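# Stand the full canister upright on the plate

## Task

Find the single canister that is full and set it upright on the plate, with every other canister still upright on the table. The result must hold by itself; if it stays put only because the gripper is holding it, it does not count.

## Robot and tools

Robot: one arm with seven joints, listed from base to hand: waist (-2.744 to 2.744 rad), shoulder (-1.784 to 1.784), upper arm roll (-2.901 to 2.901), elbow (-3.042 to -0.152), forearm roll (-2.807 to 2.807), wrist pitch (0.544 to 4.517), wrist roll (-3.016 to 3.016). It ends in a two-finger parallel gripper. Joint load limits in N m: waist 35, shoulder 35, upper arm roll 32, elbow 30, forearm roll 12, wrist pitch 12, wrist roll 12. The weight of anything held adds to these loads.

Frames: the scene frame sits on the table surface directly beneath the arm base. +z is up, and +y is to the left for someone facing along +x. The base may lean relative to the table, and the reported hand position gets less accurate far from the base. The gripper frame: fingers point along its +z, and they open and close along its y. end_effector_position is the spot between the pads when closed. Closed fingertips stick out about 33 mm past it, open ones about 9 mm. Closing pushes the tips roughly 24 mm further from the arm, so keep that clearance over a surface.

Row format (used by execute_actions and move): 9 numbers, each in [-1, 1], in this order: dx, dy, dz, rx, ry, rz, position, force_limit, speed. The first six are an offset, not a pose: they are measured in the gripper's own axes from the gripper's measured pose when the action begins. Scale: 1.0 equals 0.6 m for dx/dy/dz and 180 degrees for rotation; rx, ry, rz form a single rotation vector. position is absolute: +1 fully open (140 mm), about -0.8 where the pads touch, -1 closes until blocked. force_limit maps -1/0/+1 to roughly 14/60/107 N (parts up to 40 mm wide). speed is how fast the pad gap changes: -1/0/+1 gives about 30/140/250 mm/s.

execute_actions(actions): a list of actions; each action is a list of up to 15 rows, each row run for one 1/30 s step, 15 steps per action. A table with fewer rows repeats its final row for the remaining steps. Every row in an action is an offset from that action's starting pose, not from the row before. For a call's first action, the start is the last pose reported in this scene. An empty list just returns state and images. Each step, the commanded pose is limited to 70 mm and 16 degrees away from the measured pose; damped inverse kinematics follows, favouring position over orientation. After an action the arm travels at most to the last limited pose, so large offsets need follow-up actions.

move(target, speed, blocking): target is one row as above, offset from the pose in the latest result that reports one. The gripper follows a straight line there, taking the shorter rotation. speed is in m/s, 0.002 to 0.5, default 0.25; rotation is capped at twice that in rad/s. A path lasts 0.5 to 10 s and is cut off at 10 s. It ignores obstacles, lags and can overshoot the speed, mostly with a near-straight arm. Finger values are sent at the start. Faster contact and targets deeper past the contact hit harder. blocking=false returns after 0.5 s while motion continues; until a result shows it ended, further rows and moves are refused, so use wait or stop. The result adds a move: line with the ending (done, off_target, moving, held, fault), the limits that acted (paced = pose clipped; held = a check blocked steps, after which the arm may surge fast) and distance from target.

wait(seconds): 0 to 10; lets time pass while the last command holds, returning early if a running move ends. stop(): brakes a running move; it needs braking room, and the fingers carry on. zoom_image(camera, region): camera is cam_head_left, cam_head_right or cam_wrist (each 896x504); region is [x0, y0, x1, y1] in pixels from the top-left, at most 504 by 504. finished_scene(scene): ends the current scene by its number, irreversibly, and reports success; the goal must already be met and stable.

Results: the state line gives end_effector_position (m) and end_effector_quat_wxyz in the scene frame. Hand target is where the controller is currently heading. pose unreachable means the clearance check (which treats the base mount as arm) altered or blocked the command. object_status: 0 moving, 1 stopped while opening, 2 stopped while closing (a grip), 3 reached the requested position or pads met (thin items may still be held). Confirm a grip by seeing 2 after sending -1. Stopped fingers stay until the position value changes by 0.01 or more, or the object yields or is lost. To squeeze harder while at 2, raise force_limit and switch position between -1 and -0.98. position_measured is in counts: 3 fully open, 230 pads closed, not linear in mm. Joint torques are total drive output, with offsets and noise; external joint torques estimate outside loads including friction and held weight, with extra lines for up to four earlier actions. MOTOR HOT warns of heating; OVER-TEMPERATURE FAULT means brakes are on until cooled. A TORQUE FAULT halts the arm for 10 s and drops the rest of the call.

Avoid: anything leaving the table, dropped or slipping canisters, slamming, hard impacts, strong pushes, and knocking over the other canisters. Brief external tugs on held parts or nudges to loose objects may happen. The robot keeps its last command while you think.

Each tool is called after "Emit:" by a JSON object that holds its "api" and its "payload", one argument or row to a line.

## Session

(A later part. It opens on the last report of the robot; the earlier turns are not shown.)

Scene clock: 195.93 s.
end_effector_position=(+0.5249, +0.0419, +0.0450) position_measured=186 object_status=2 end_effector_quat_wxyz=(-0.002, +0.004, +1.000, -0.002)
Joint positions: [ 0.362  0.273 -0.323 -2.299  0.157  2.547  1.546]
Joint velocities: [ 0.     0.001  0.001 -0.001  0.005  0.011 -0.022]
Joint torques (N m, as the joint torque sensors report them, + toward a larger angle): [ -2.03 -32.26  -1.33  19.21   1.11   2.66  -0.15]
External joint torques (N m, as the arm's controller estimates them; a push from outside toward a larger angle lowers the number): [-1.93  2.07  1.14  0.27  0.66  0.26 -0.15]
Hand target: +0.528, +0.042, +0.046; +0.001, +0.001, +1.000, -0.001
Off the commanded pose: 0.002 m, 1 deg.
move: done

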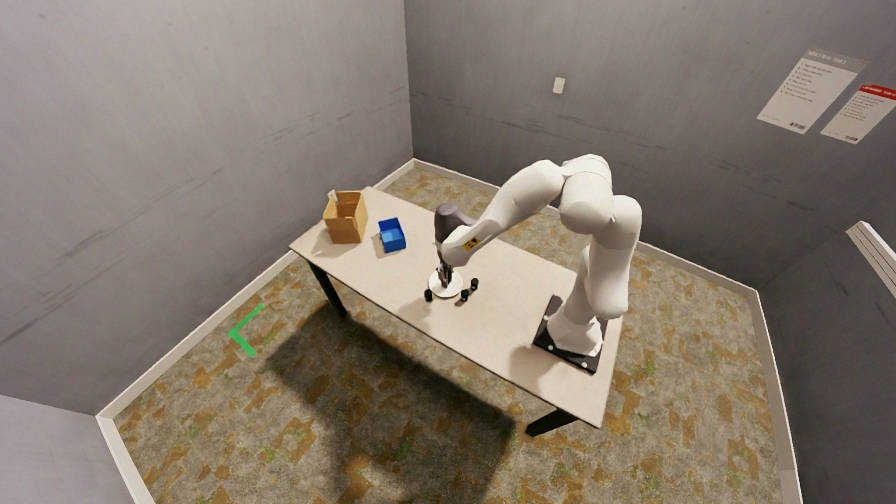

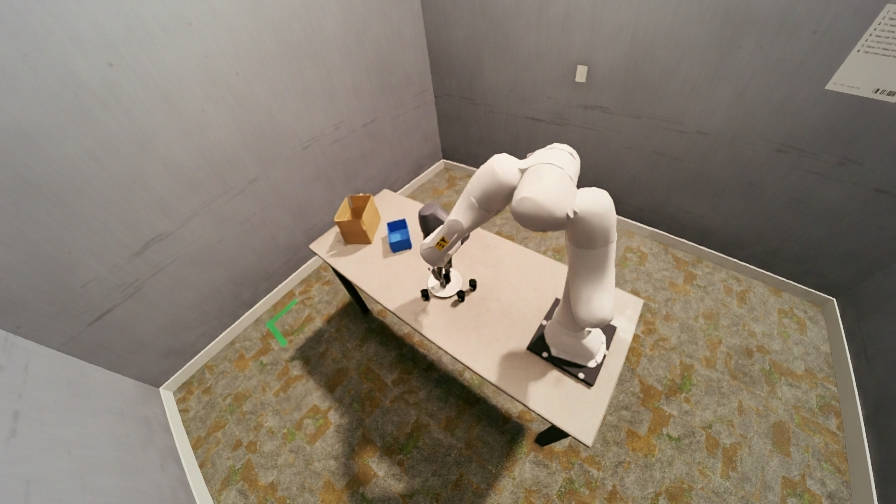

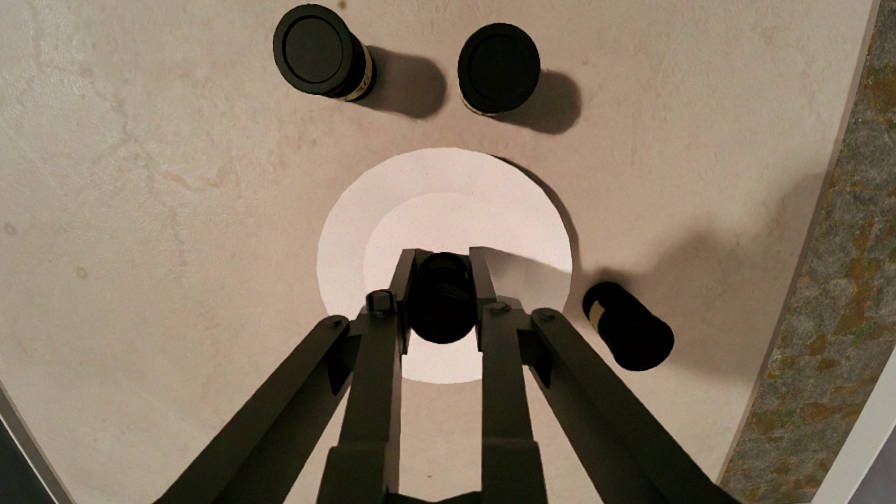

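Emit:
{"api": "execute_actions", "payload": {
  "actions": [
    [[0, 0, 0, 0, 0, 0, 0.1, 0, 0.5]]
  ]
}}

Emit:
{"api": "move", "payload": {
  "target": [0, 0, -0.092, 0, 0, 0, 0.1, 0, 0.5],
  "speed": 0.2
}}

Emit:
{"api": "move", "payload": {
  "target": [-0.036, 0.170, 0, 0, 0, 0, 0.1, 0, 0.5],
  "speed": 0.25
}}

Scene clock: 210.03 s.
end_effector_position=(+0.5256, +0.0420, +0.0452) position_measured=117 object_status=3 end_effector_quat_wxyz=(-0.001, +0.002, +1.000, -0.002)
Joint positions: [ 0.362  0.274 -0.323 -2.299  0.158  2.549  1.542]
Joint velocities: [ 0.001  0.    -0.001 -0.001 -0.    -0.     0.003]
Joint torques (N m, as the joint torque sensors report them, + toward a larger angle): [ -0.06 -33.22  -3.07  17.71   0.45   1.9    0.22]
External joint torques (N m, as the arm's controller estimates them; a push from outside toward a larger angle lowers the number): [ 0.12  1.04 -0.53 -1.2  -0.01 -0.5   0.22]
Hand target: +0.525, +0.042, +0.045; -0.002, +0.004, +1.000, -0.002
Off the commanded pose: 0.001 m, 0 deg.

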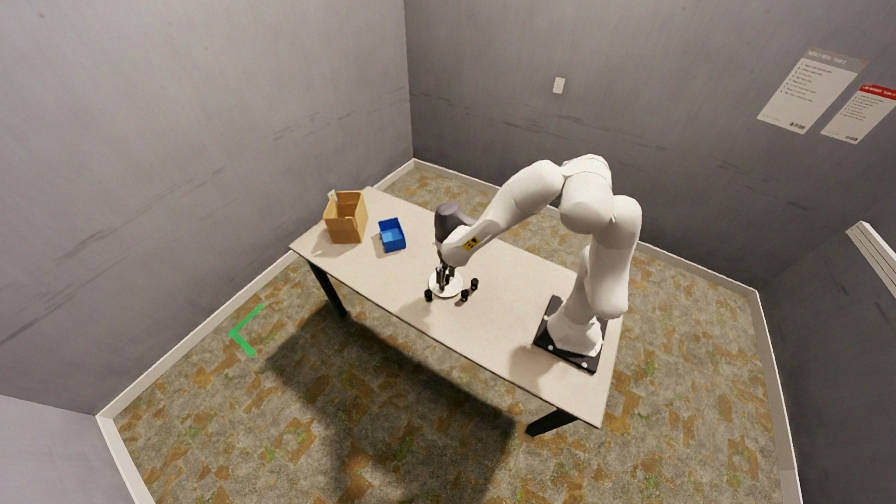

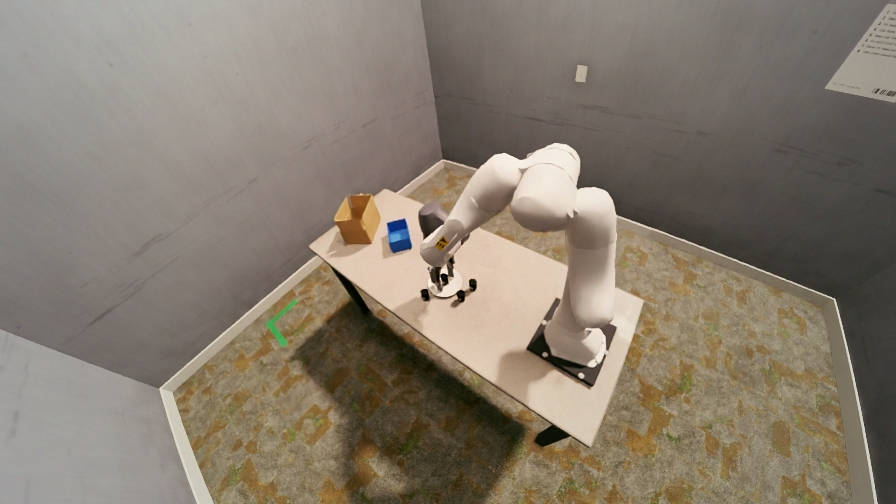

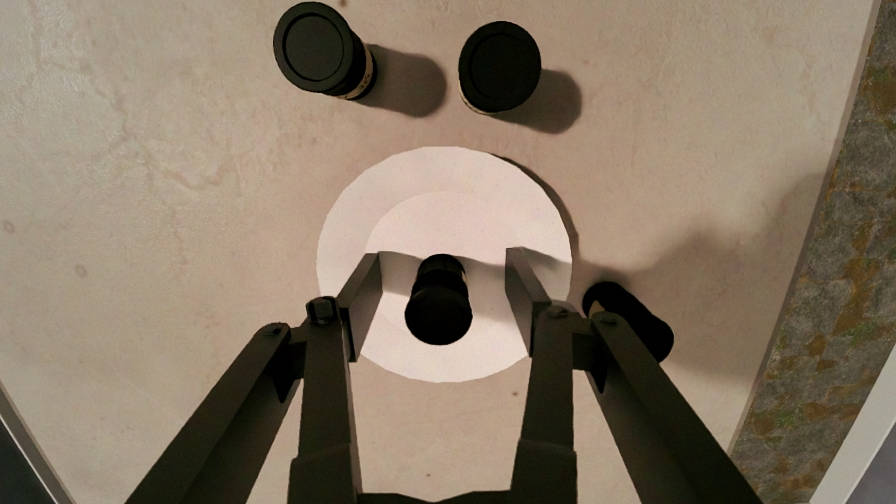

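Scene clock: 211.07 s.
end_effector_position=(+0.5257, +0.0426, +0.1003) position_measured=117 object_status=3 end_effector_quat_wxyz=(-0.000, -0.000, +1.000, -0.000)
Joint positions: [ 0.375  0.153 -0.346 -2.285  0.086  2.425  1.587]
Joint velocities: [ 0.002 -0.     0.001 -0.    -0.003 -0.01   0.015]
Joint torques (N m, as the joint torque sensors report them, + toward a larger angle): [  0.4  -31.22  -1.74  20.04   0.03   1.79   0.15]
External joint torques (N m, as the arm's controller estimates them; a push from outside toward a larger angle lowers the number): [ 0.5   0.88 -0.22 -0.68 -0.51 -0.63  0.15]
Hand target: +0.525, +0.043, +0.101; -0.002, +0.002, +1.000, -0.001
Off the commanded pose: 0.000 m, 0 deg.
move: done

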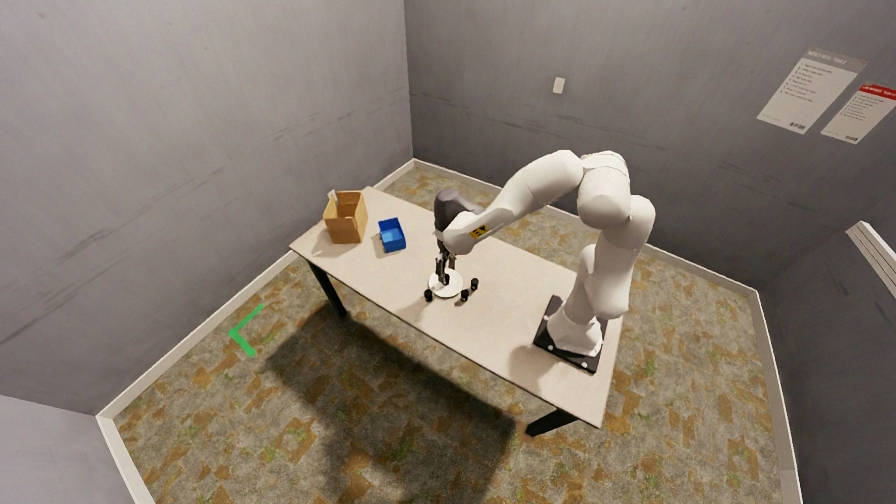

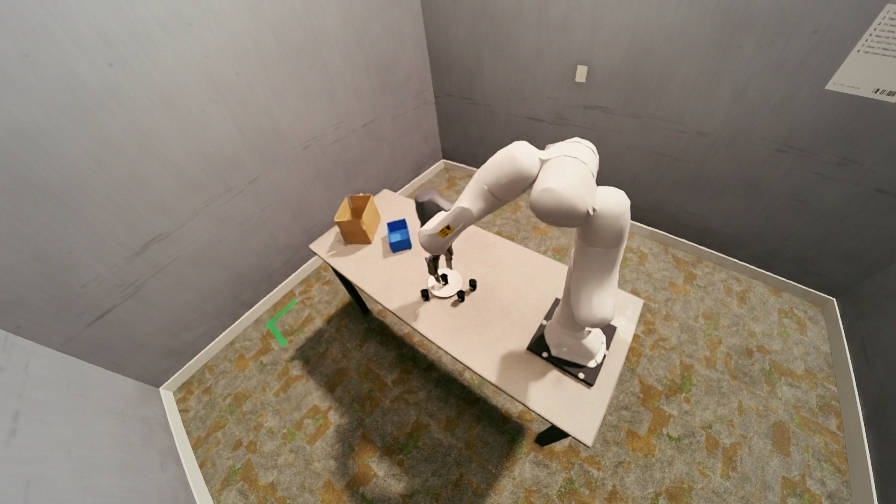

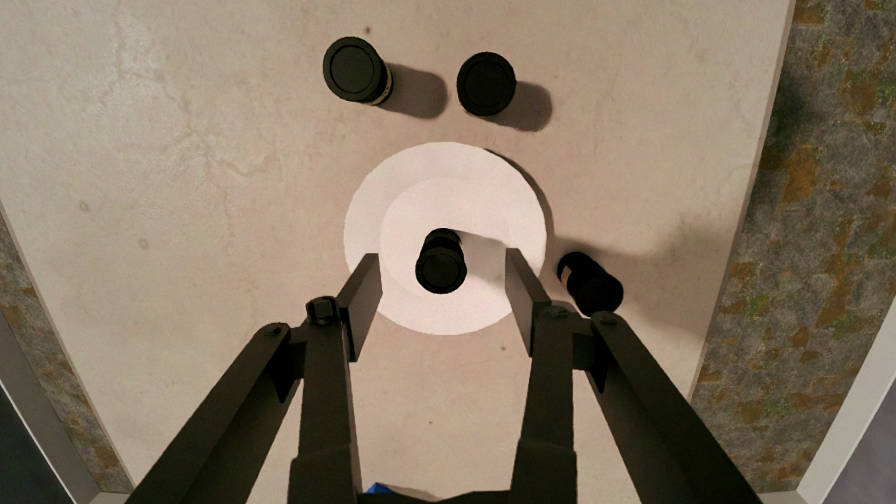

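Scene clock: 212.27 s.
end_effector_position=(+0.5464, +0.1450, +0.0995) position_measured=117 object_status=3 end_effector_quat_wxyz=(-0.000, -0.007, +1.000, +0.000)
Joint positions: [ 0.489  0.249 -0.286 -2.149  0.11   2.385  1.738]
Joint velocities: [-0.001  0.001  0.001 -0.    -0.001 -0.003  0.028]
Joint torques (N m, as the joint torque sensors report them, + toward a larger angle): [  0.45 -33.76  -2.71  21.28   0.91   1.8    0.14]
External joint torques (N m, as the arm's controller estimates them; a push from outside toward a larger angle lowers the number): [ 0.7   2.26 -0.55  0.19  0.34 -0.6   0.14]
Hand target: +0.546, +0.146, +0.099; -0.001, -0.001, +1.000, -0.000
Off the commanded pose: 0.001 m, 1 deg.
move: done

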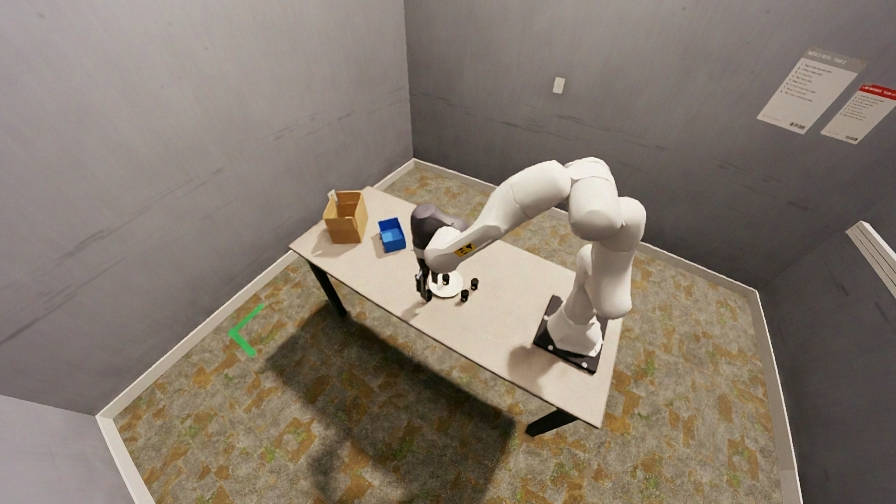

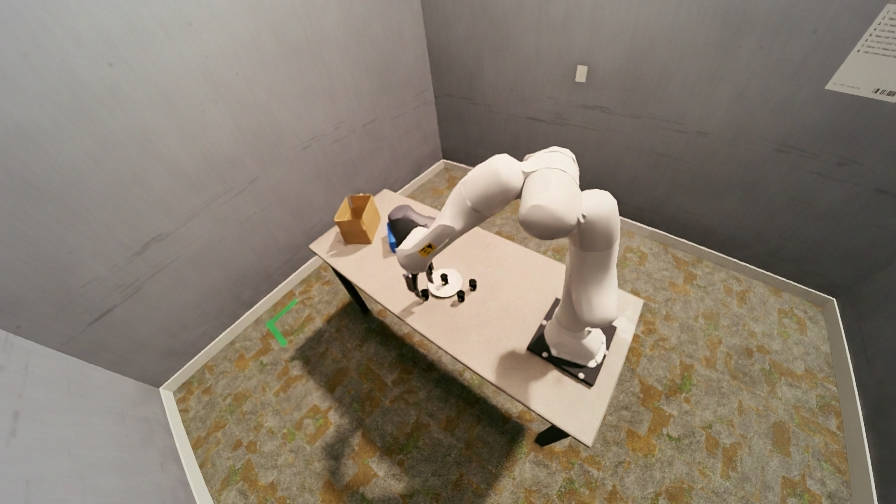

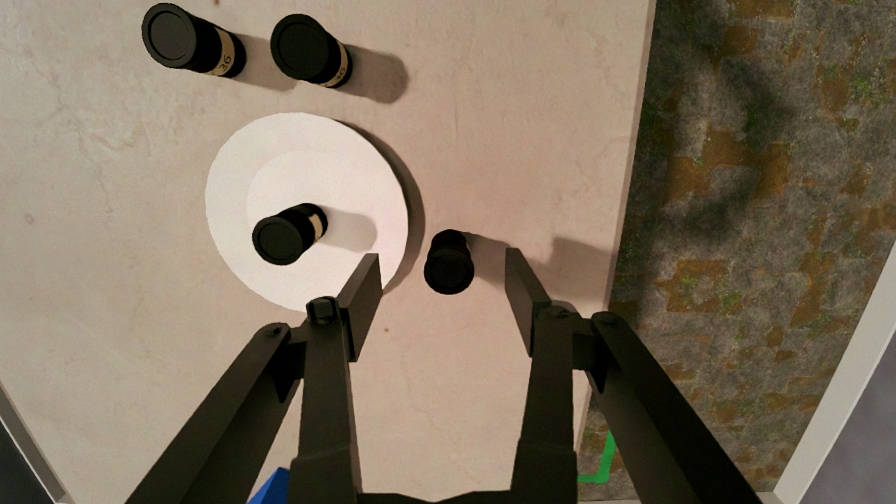

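Emit:
{"api": "move", "payload": {
  "target": [-0.0117, 0.005, 0.0975, 0, 0, 0, 0.1, 0, 0.5],
  "speed": 0.15
}}

Emit:
{"api": "execute_actions", "payload": {
  "actions": [
    [[0, 0, 0, 0, 0, 0, -1, 0, 0.5]],
    [[0, 0, 0, 0, 0, 0, -1, 0, 0.5]]
  ]
}}

Scene clock: 218.40 s.
end_effector_position=(+0.5536, +0.1461, +0.0426) position_measured=117 object_status=3 end_effector_quat_wxyz=(-0.000, -0.003, +1.000, -0.002)
Joint positions: [ 0.469  0.378 -0.26  -2.135  0.162  2.494  1.711]
Joint velocities: [ 0.001 -0.001  0.003  0.001  0.     0.007 -0.01 ]
Joint torques (N m, as the joint torque sensors report them, + toward a larger angle): [ -1.73 -34.81  -0.5   19.     1.29   2.8   -0.31]
External joint torques (N m, as the arm's controller estimates them; a push from outside toward a larger angle lowers the number): [-1.49  4.09  2.41 -0.82  0.74  0.33 -0.29]
Hand target: +0.554, +0.147, +0.041; +0.000, -0.006, +1.000, -0.001
Off the commanded pose: 0.003 m, 0 deg.
move: done

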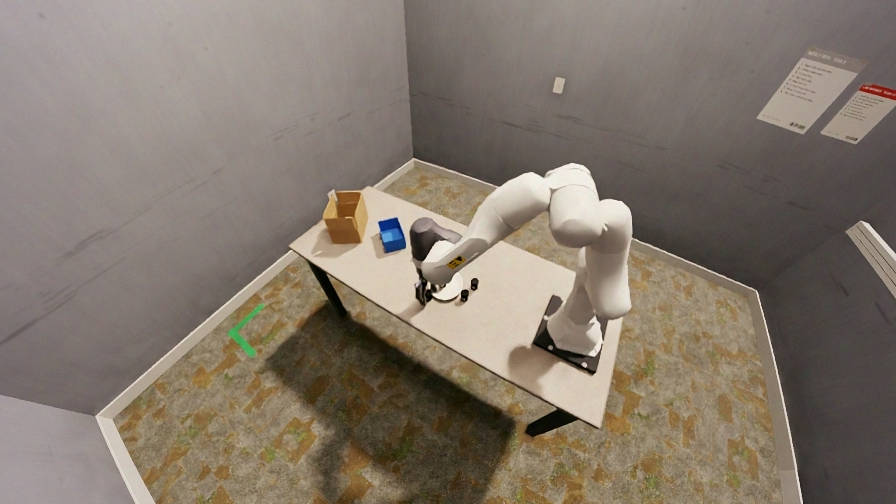

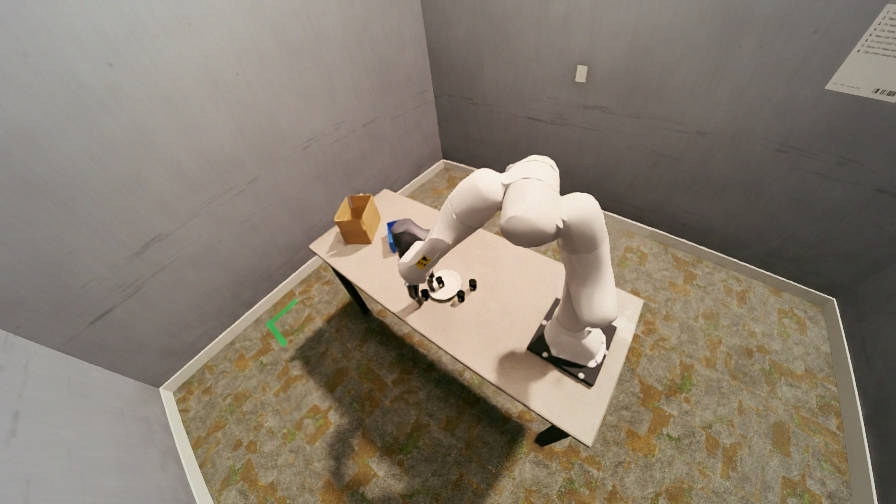

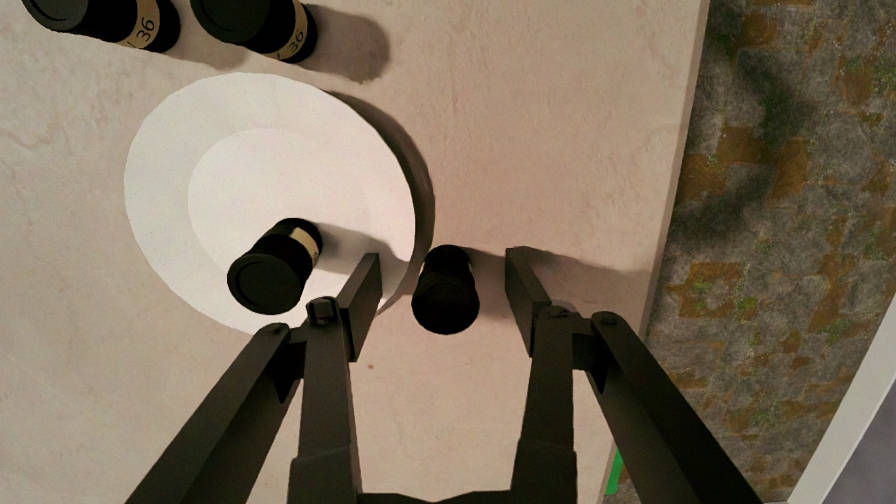

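Scene clock: 219.40 s.
end_effector_position=(+0.5558, +0.1469, +0.0457) position_measured=186 object_status=2 end_effector_quat_wxyz=(+0.003, -0.003, +1.000, -0.000)
Joint positions: [ 0.469  0.373 -0.26  -2.134  0.162  2.495  1.711]
Joint velocities: [-0.001 -0.001 -0.001 -0.    -0.001  0.    -0.001]
Joint torques (N m, as the joint torque sensors report them, + toward a larger angle): [ -0.7  -36.81  -2.99  18.4    0.55   2.24   0.02]
External joint torques (N m, as the arm's controller estimates them; a push from outside toward a larger angle lowers the number): [-0.43  2.   -0.09 -1.46  0.05 -0.19  0.02]
External joint torques at the end of the 1st action: [-0.44  3.58 -0.17 -1.98  0.05 -0.29  0.02]
Hand target: +0.556, +0.147, +0.045; +0.003, -0.003, +1.000, -0.001
Off the commanded pose: 0.001 m, 0 deg.

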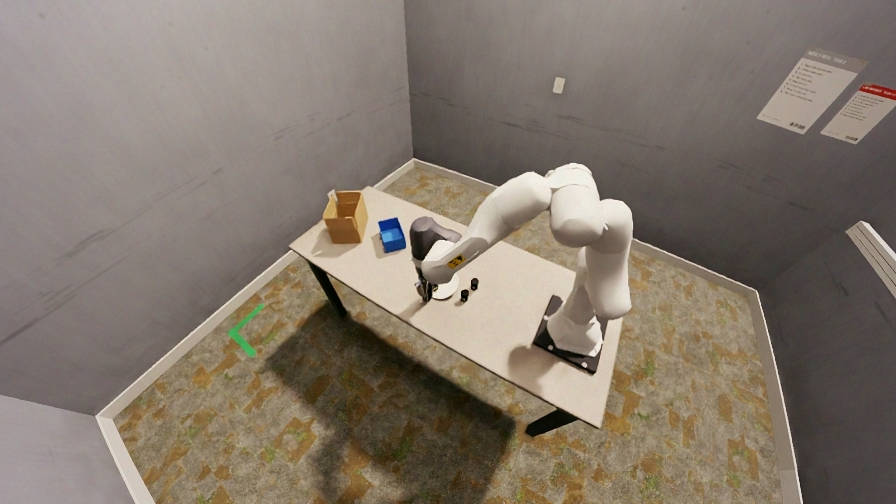

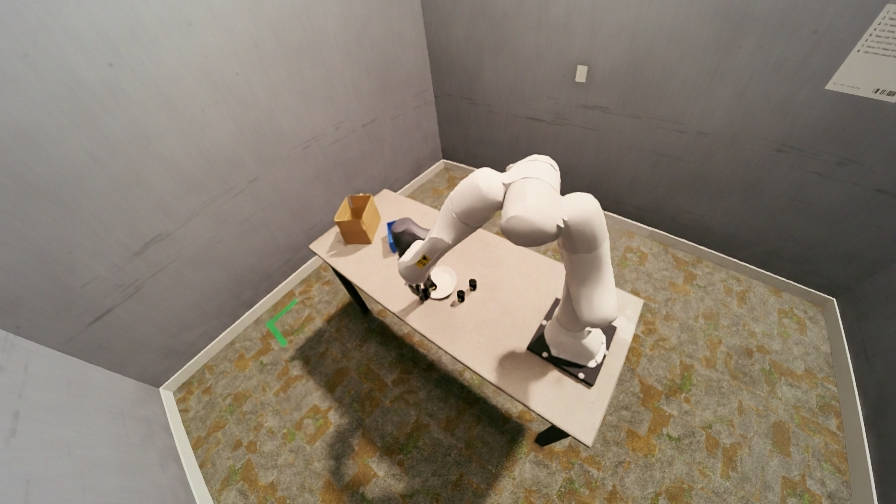

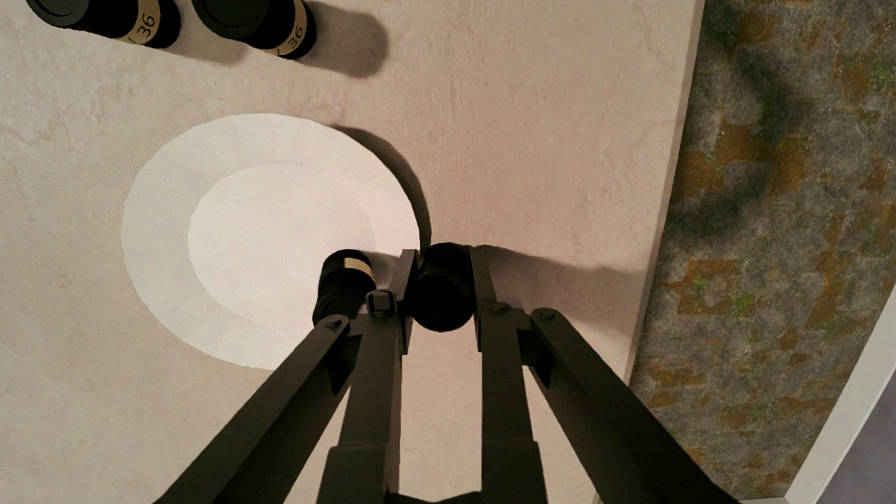

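Emit:
{"api": "move", "payload": {
  "target": [0, 0, -0.11, 0, 0, 0, -1, 0, 0.5],
  "speed": 0.05
}}

Scene clock: 227.87 s.
end_effector_position=(+0.5547, +0.1477, +0.1110) position_measured=186 object_status=2 end_effector_quat_wxyz=(+0.003, -0.005, +1.000, +0.001)
Joint positions: [ 0.479  0.247 -0.278 -2.118  0.105  2.359  1.746]
Joint velocities: [-0.001 -0.     0.001  0.    -0.003 -0.012  0.008]
Joint torques (N m, as the joint torque sensors report them, + toward a larger angle): [  0.27 -35.6   -2.7   21.44  -0.02   1.78   0.27]
External joint torques (N m, as the arm's controller estimates them; a push from outside toward a larger angle lowers the number): [ 0.52  1.05 -0.59 -0.2  -0.61 -0.67  0.27]
Hand target: +0.555, +0.148, +0.112; +0.002, -0.003, +1.000, +0.001
Off the commanded pose: 0.001 m, 0 deg.
move: done

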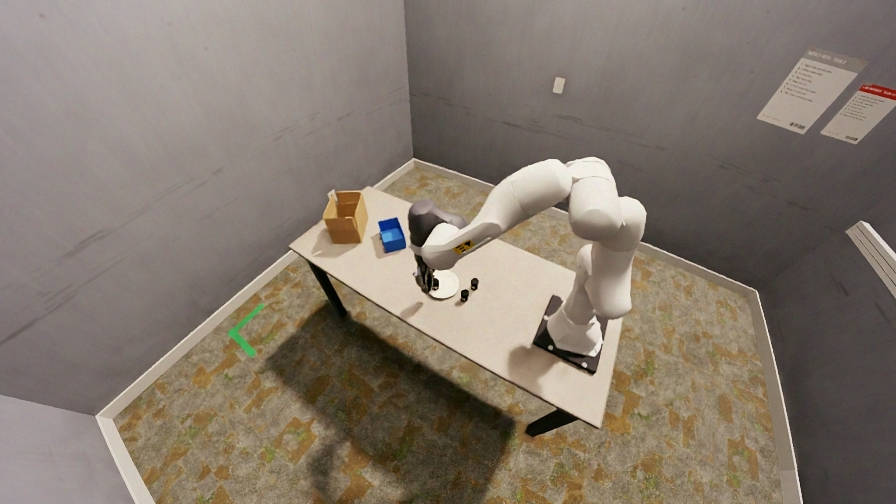

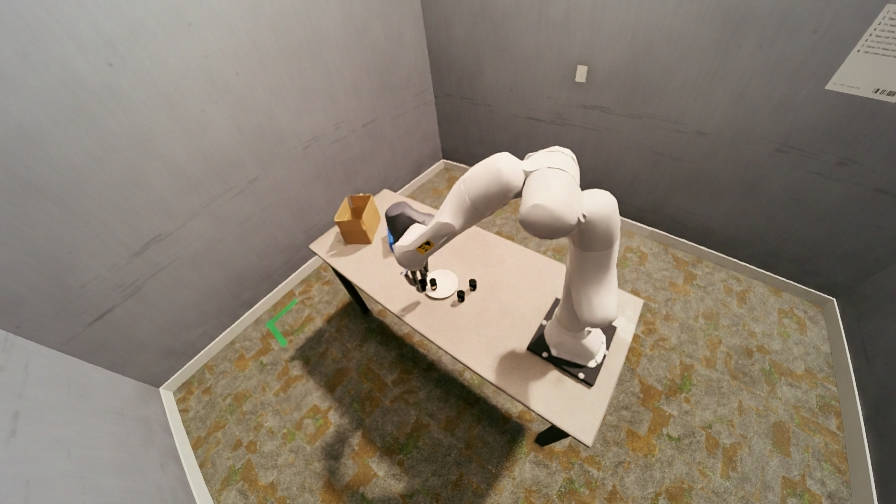

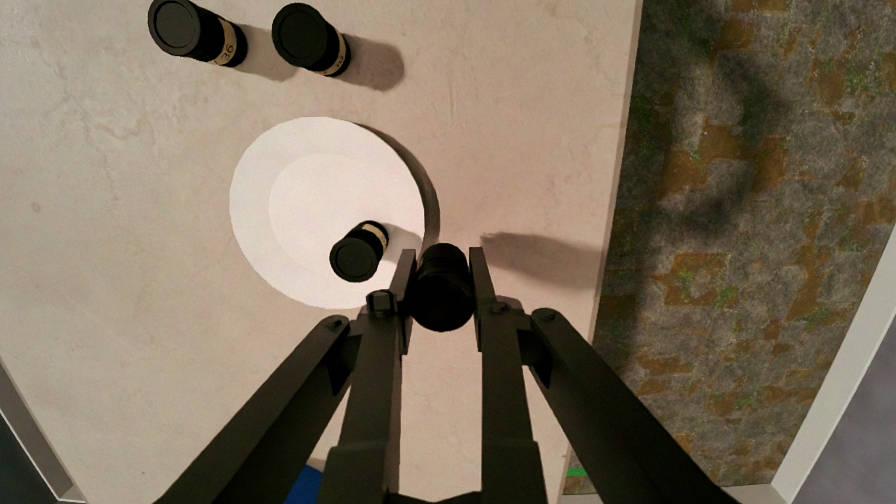

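Emit:
{"api": "move", "payload": {
  "target": [0, 0, 0, -0.0435, -0.2462, 0, -1, 0, 0.5],
  "speed": 0.3
}}

Emit:
{"api": "move", "payload": {
  "target": [0, 0, 0, 0.0048, 0.0274, 0, -1, 0, 0.5],
  "speed": 0.08
}}

Scene clock: 240.20 s.
end_effector_position=(+0.5571, +0.1396, +0.1075) position_measured=186 object_status=2 end_effector_quat_wxyz=(+0.379, -0.004, +0.923, +0.060)
Joint positions: [ 0.578  0.26  -0.322 -2.768  0.077  3.794  1.832]
Joint velocities: [-0.002  0.     0.002  0.001  0.     0.011  0.002]
Joint torques (N m, as the joint torque sensors report them, + toward a larger angle): [  0.25 -24.76  -0.76  12.56   0.95   3.58   0.21]
External joint torques (N m, as the arm's controller estimates them; a push from outside toward a larger angle lowers the number): [0.42 2.34 1.18 0.65 0.57 0.17 0.22]
Hand target: +0.558, +0.142, +0.109; +0.381, -0.003, +0.922, +0.062
Off the commanded pose: 0.009 m, 1 deg.
move: off_target

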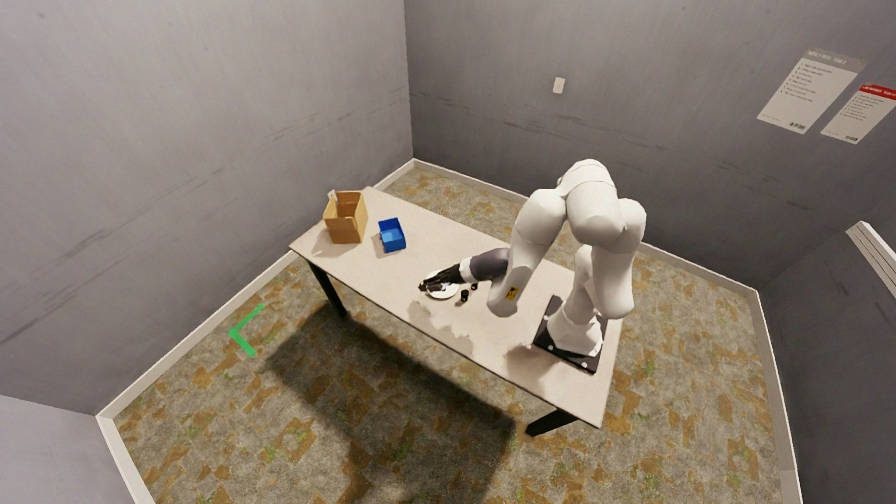

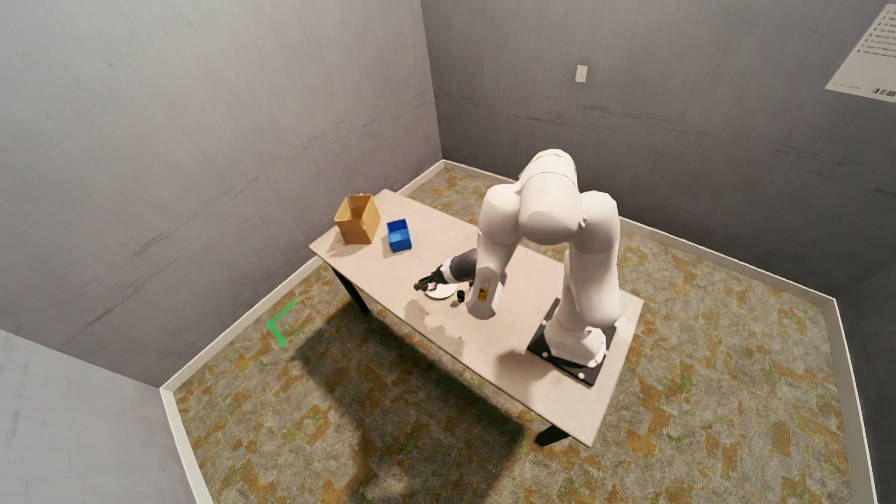

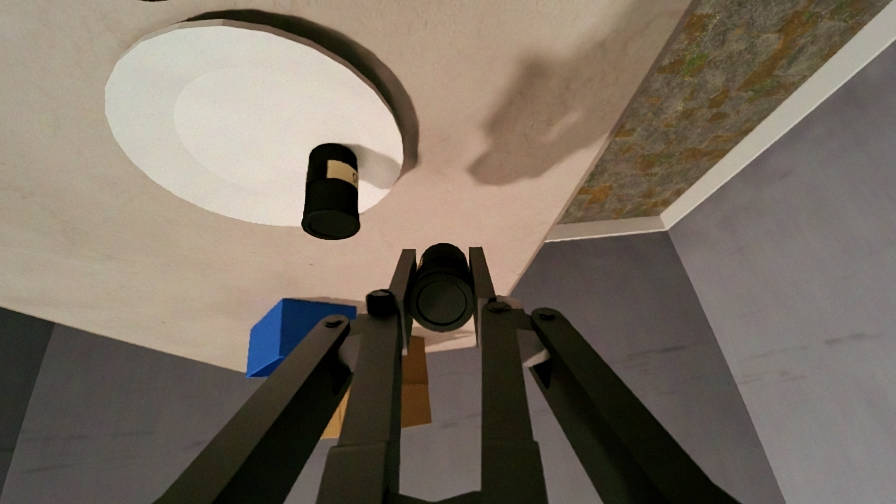

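Scene clock: 241.33 s.
end_effector_position=(+0.5557, +0.1400, +0.1069) position_measured=186 object_status=2 end_effector_quat_wxyz=(+0.338, -0.002, +0.939, +0.055)
Joint positions: [ 0.589  0.189 -0.335 -2.743  0.089  3.615  1.804]
Joint velocities: [ 0.001 -0.     0.001  0.001  0.005 -0.013 -0.01 ]
Joint torques (N m, as the joint torque sensors report them, + toward a larger angle): [  1.1  -26.55  -2.88  13.86   0.86   2.91  -0.26]
External joint torques (N m, as the arm's controller estimates them; a push from outside toward a larger angle lowers the number): [ 1.18  0.06 -1.4   0.05  0.53 -0.51 -0.25]
Hand target: +0.557, +0.140, +0.108; +0.338, -0.004, +0.939, +0.054
Off the commanded pose: 0.002 m, 0 deg.
move: done

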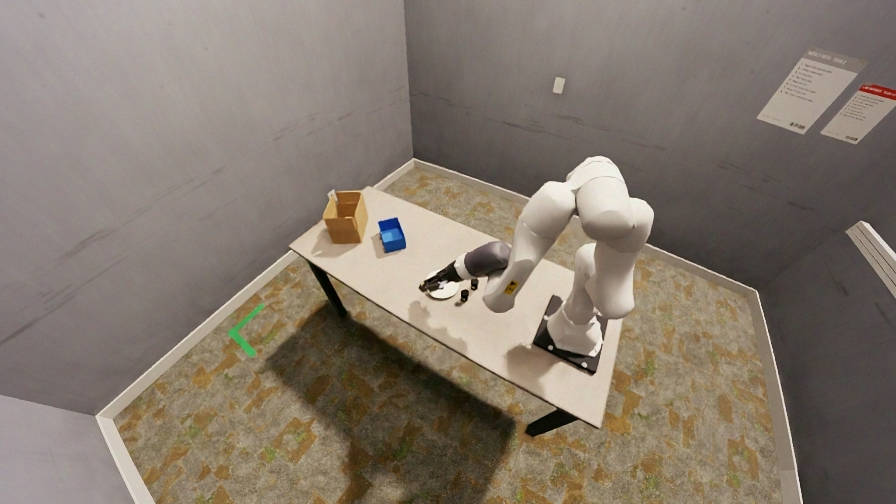

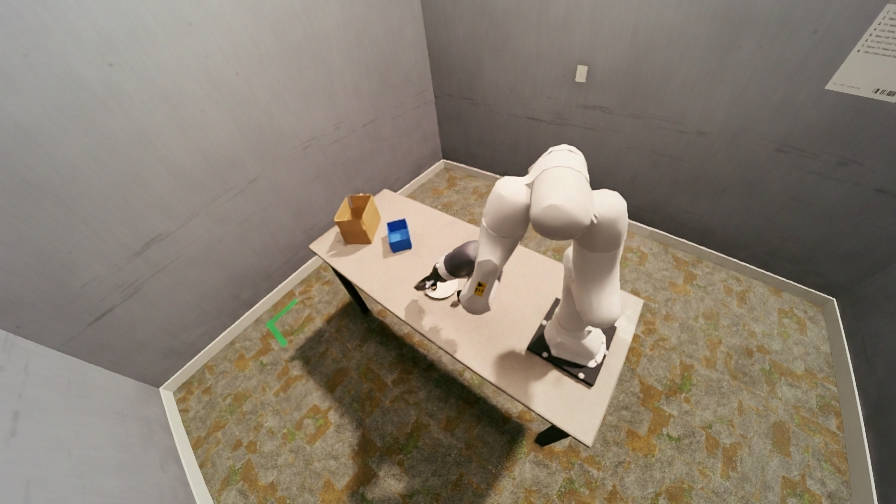

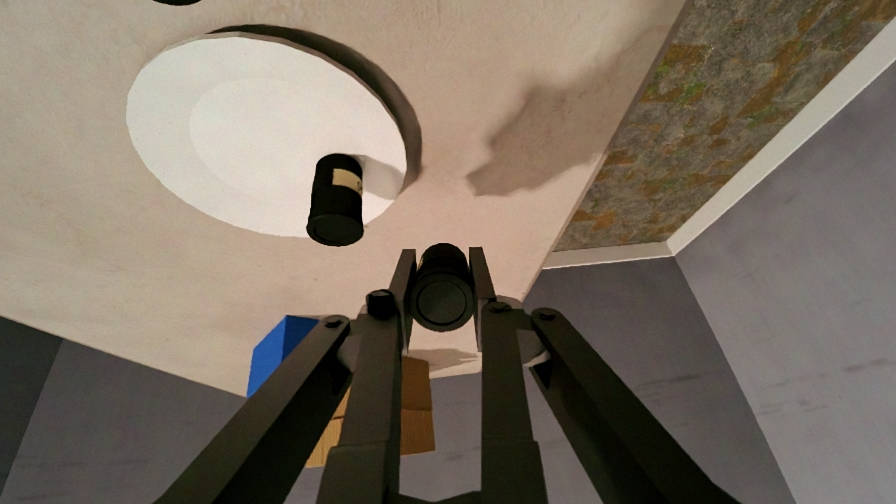

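Emit:
{"api": "move", "payload": {
  "target": [0, 0, 0, -0.0048, -0.0274, 0, -1, 0, 0.5],
  "speed": 0.08
}}

Emit:
{"api": "move", "payload": {
  "target": [0, 0, 0, 0.0029, 0.0164, 0, -1, 0, 0.5],
  "speed": 0.06
}}

Scene clock: 246.93 s.
end_effector_position=(+0.5570, +0.1395, +0.1073) position_measured=186 object_status=2 end_effector_quat_wxyz=(+0.379, -0.004, +0.923, +0.060)
Joint positions: [ 0.577  0.26  -0.32  -2.768  0.079  3.794  1.831]
Joint velocities: [ 0.001  0.001 -0.001 -0.001 -0.002  0.012  0.008]
Joint torques (N m, as the joint torque sensors report them, + toward a larger angle): [ -2.06 -24.72  -1.21   9.33  -0.09   3.57   0.16]
External joint torques (N m, as the arm's controller estimates them; a push from outside toward a larger angle lowers the number): [-1.88  2.42  0.75 -2.57 -0.47  0.15  0.17]
Hand target: +0.556, +0.139, +0.107; +0.379, -0.002, +0.923, +0.061
Off the commanded pose: 0.001 m, 0 deg.
move: done

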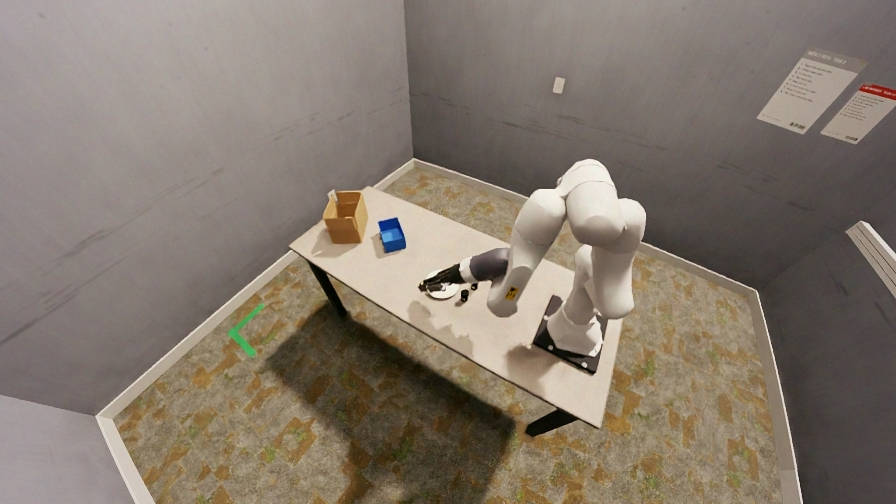

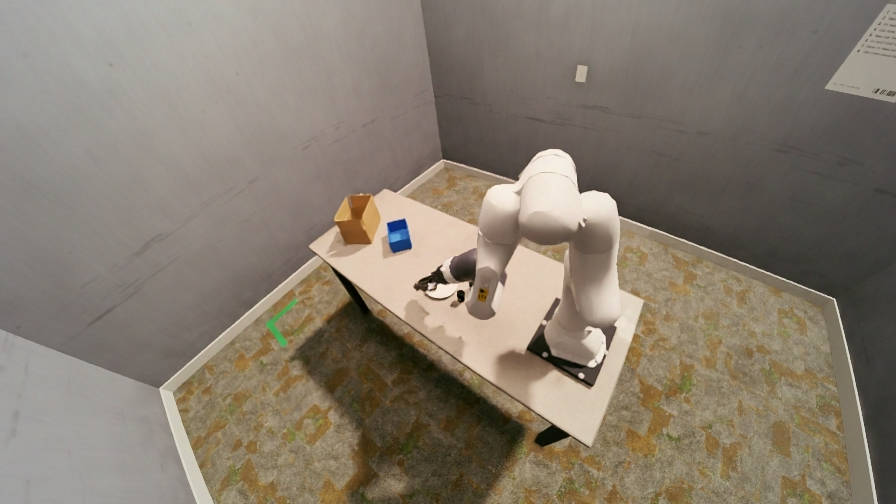

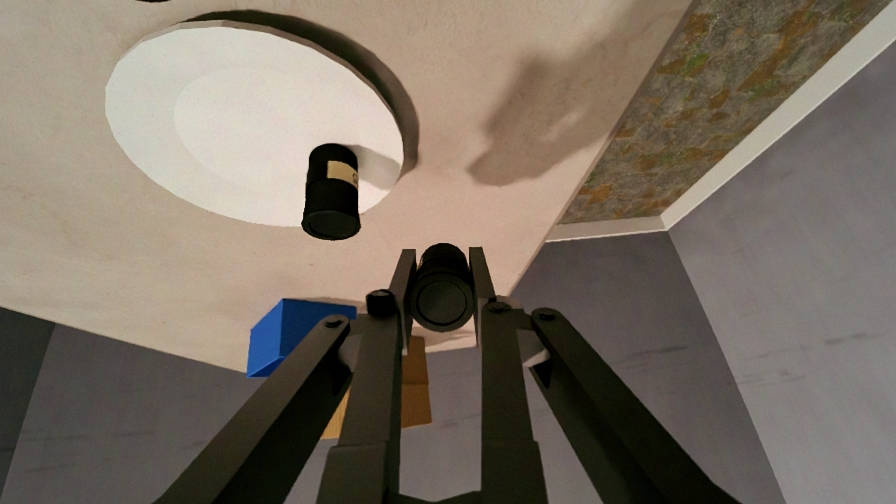

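Scene clock: 247.93 s.
end_effector_position=(+0.5557, +0.1395, +0.1064) position_measured=186 object_status=2 end_effector_quat_wxyz=(+0.354, -0.002, +0.933, +0.057)
Joint positions: [ 0.58   0.216 -0.325 -2.756  0.085  3.688  1.815]
Joint velocities: [-0.     0.     0.001 -0.     0.002 -0.01  -0.008]
Joint torques (N m, as the joint torque sensors report them, + toward a larger angle): [  0.89 -26.92  -2.76  13.31   0.98   2.8   -0.11]
External joint torques (N m, as the arm's controller estimates them; a push from outside toward a larger angle lowers the number): [ 1.01 -0.12 -1.11  0.27  0.64 -0.63 -0.1 ]
Hand target: +0.557, +0.140, +0.107; +0.355, -0.004, +0.933, +0.056
Off the commanded pose: 0.002 m, 0 deg.
move: done

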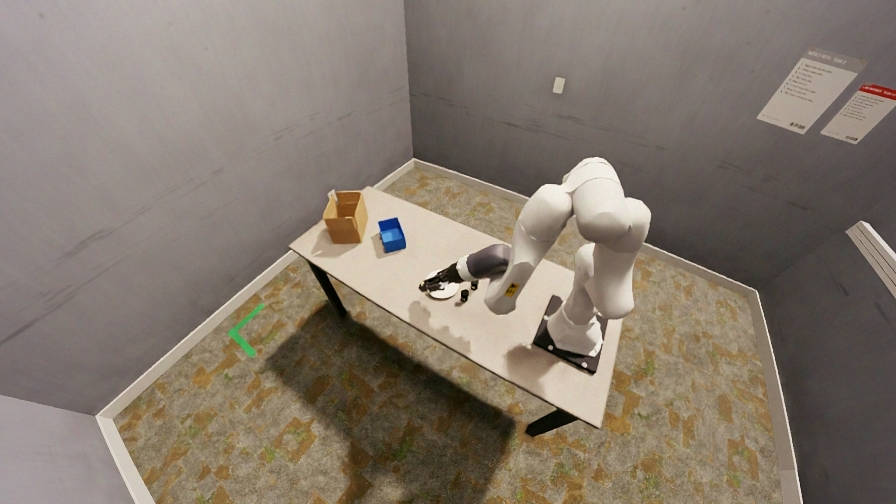

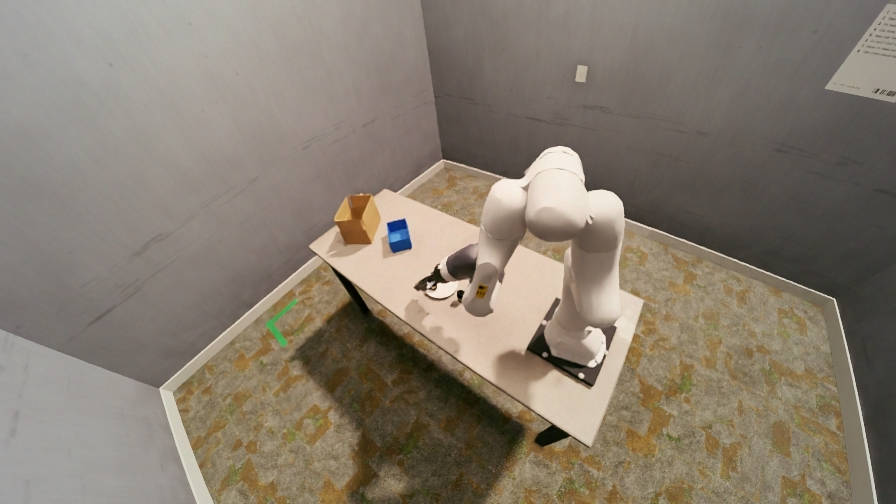

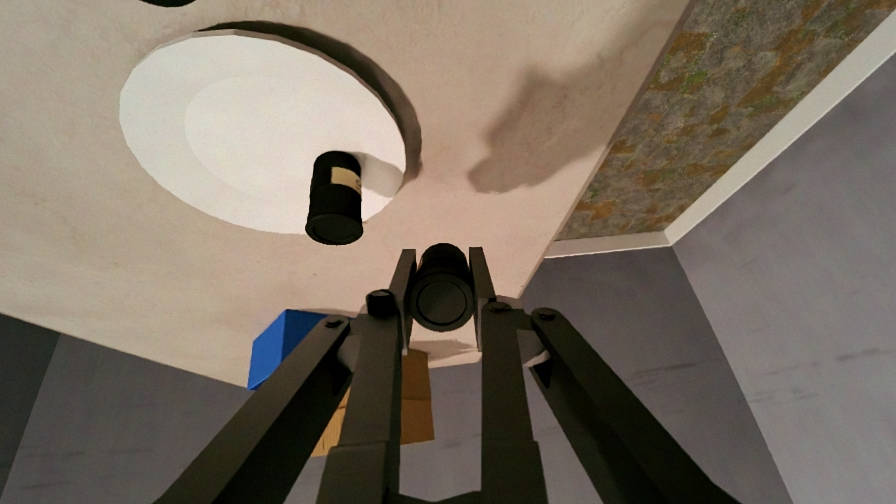

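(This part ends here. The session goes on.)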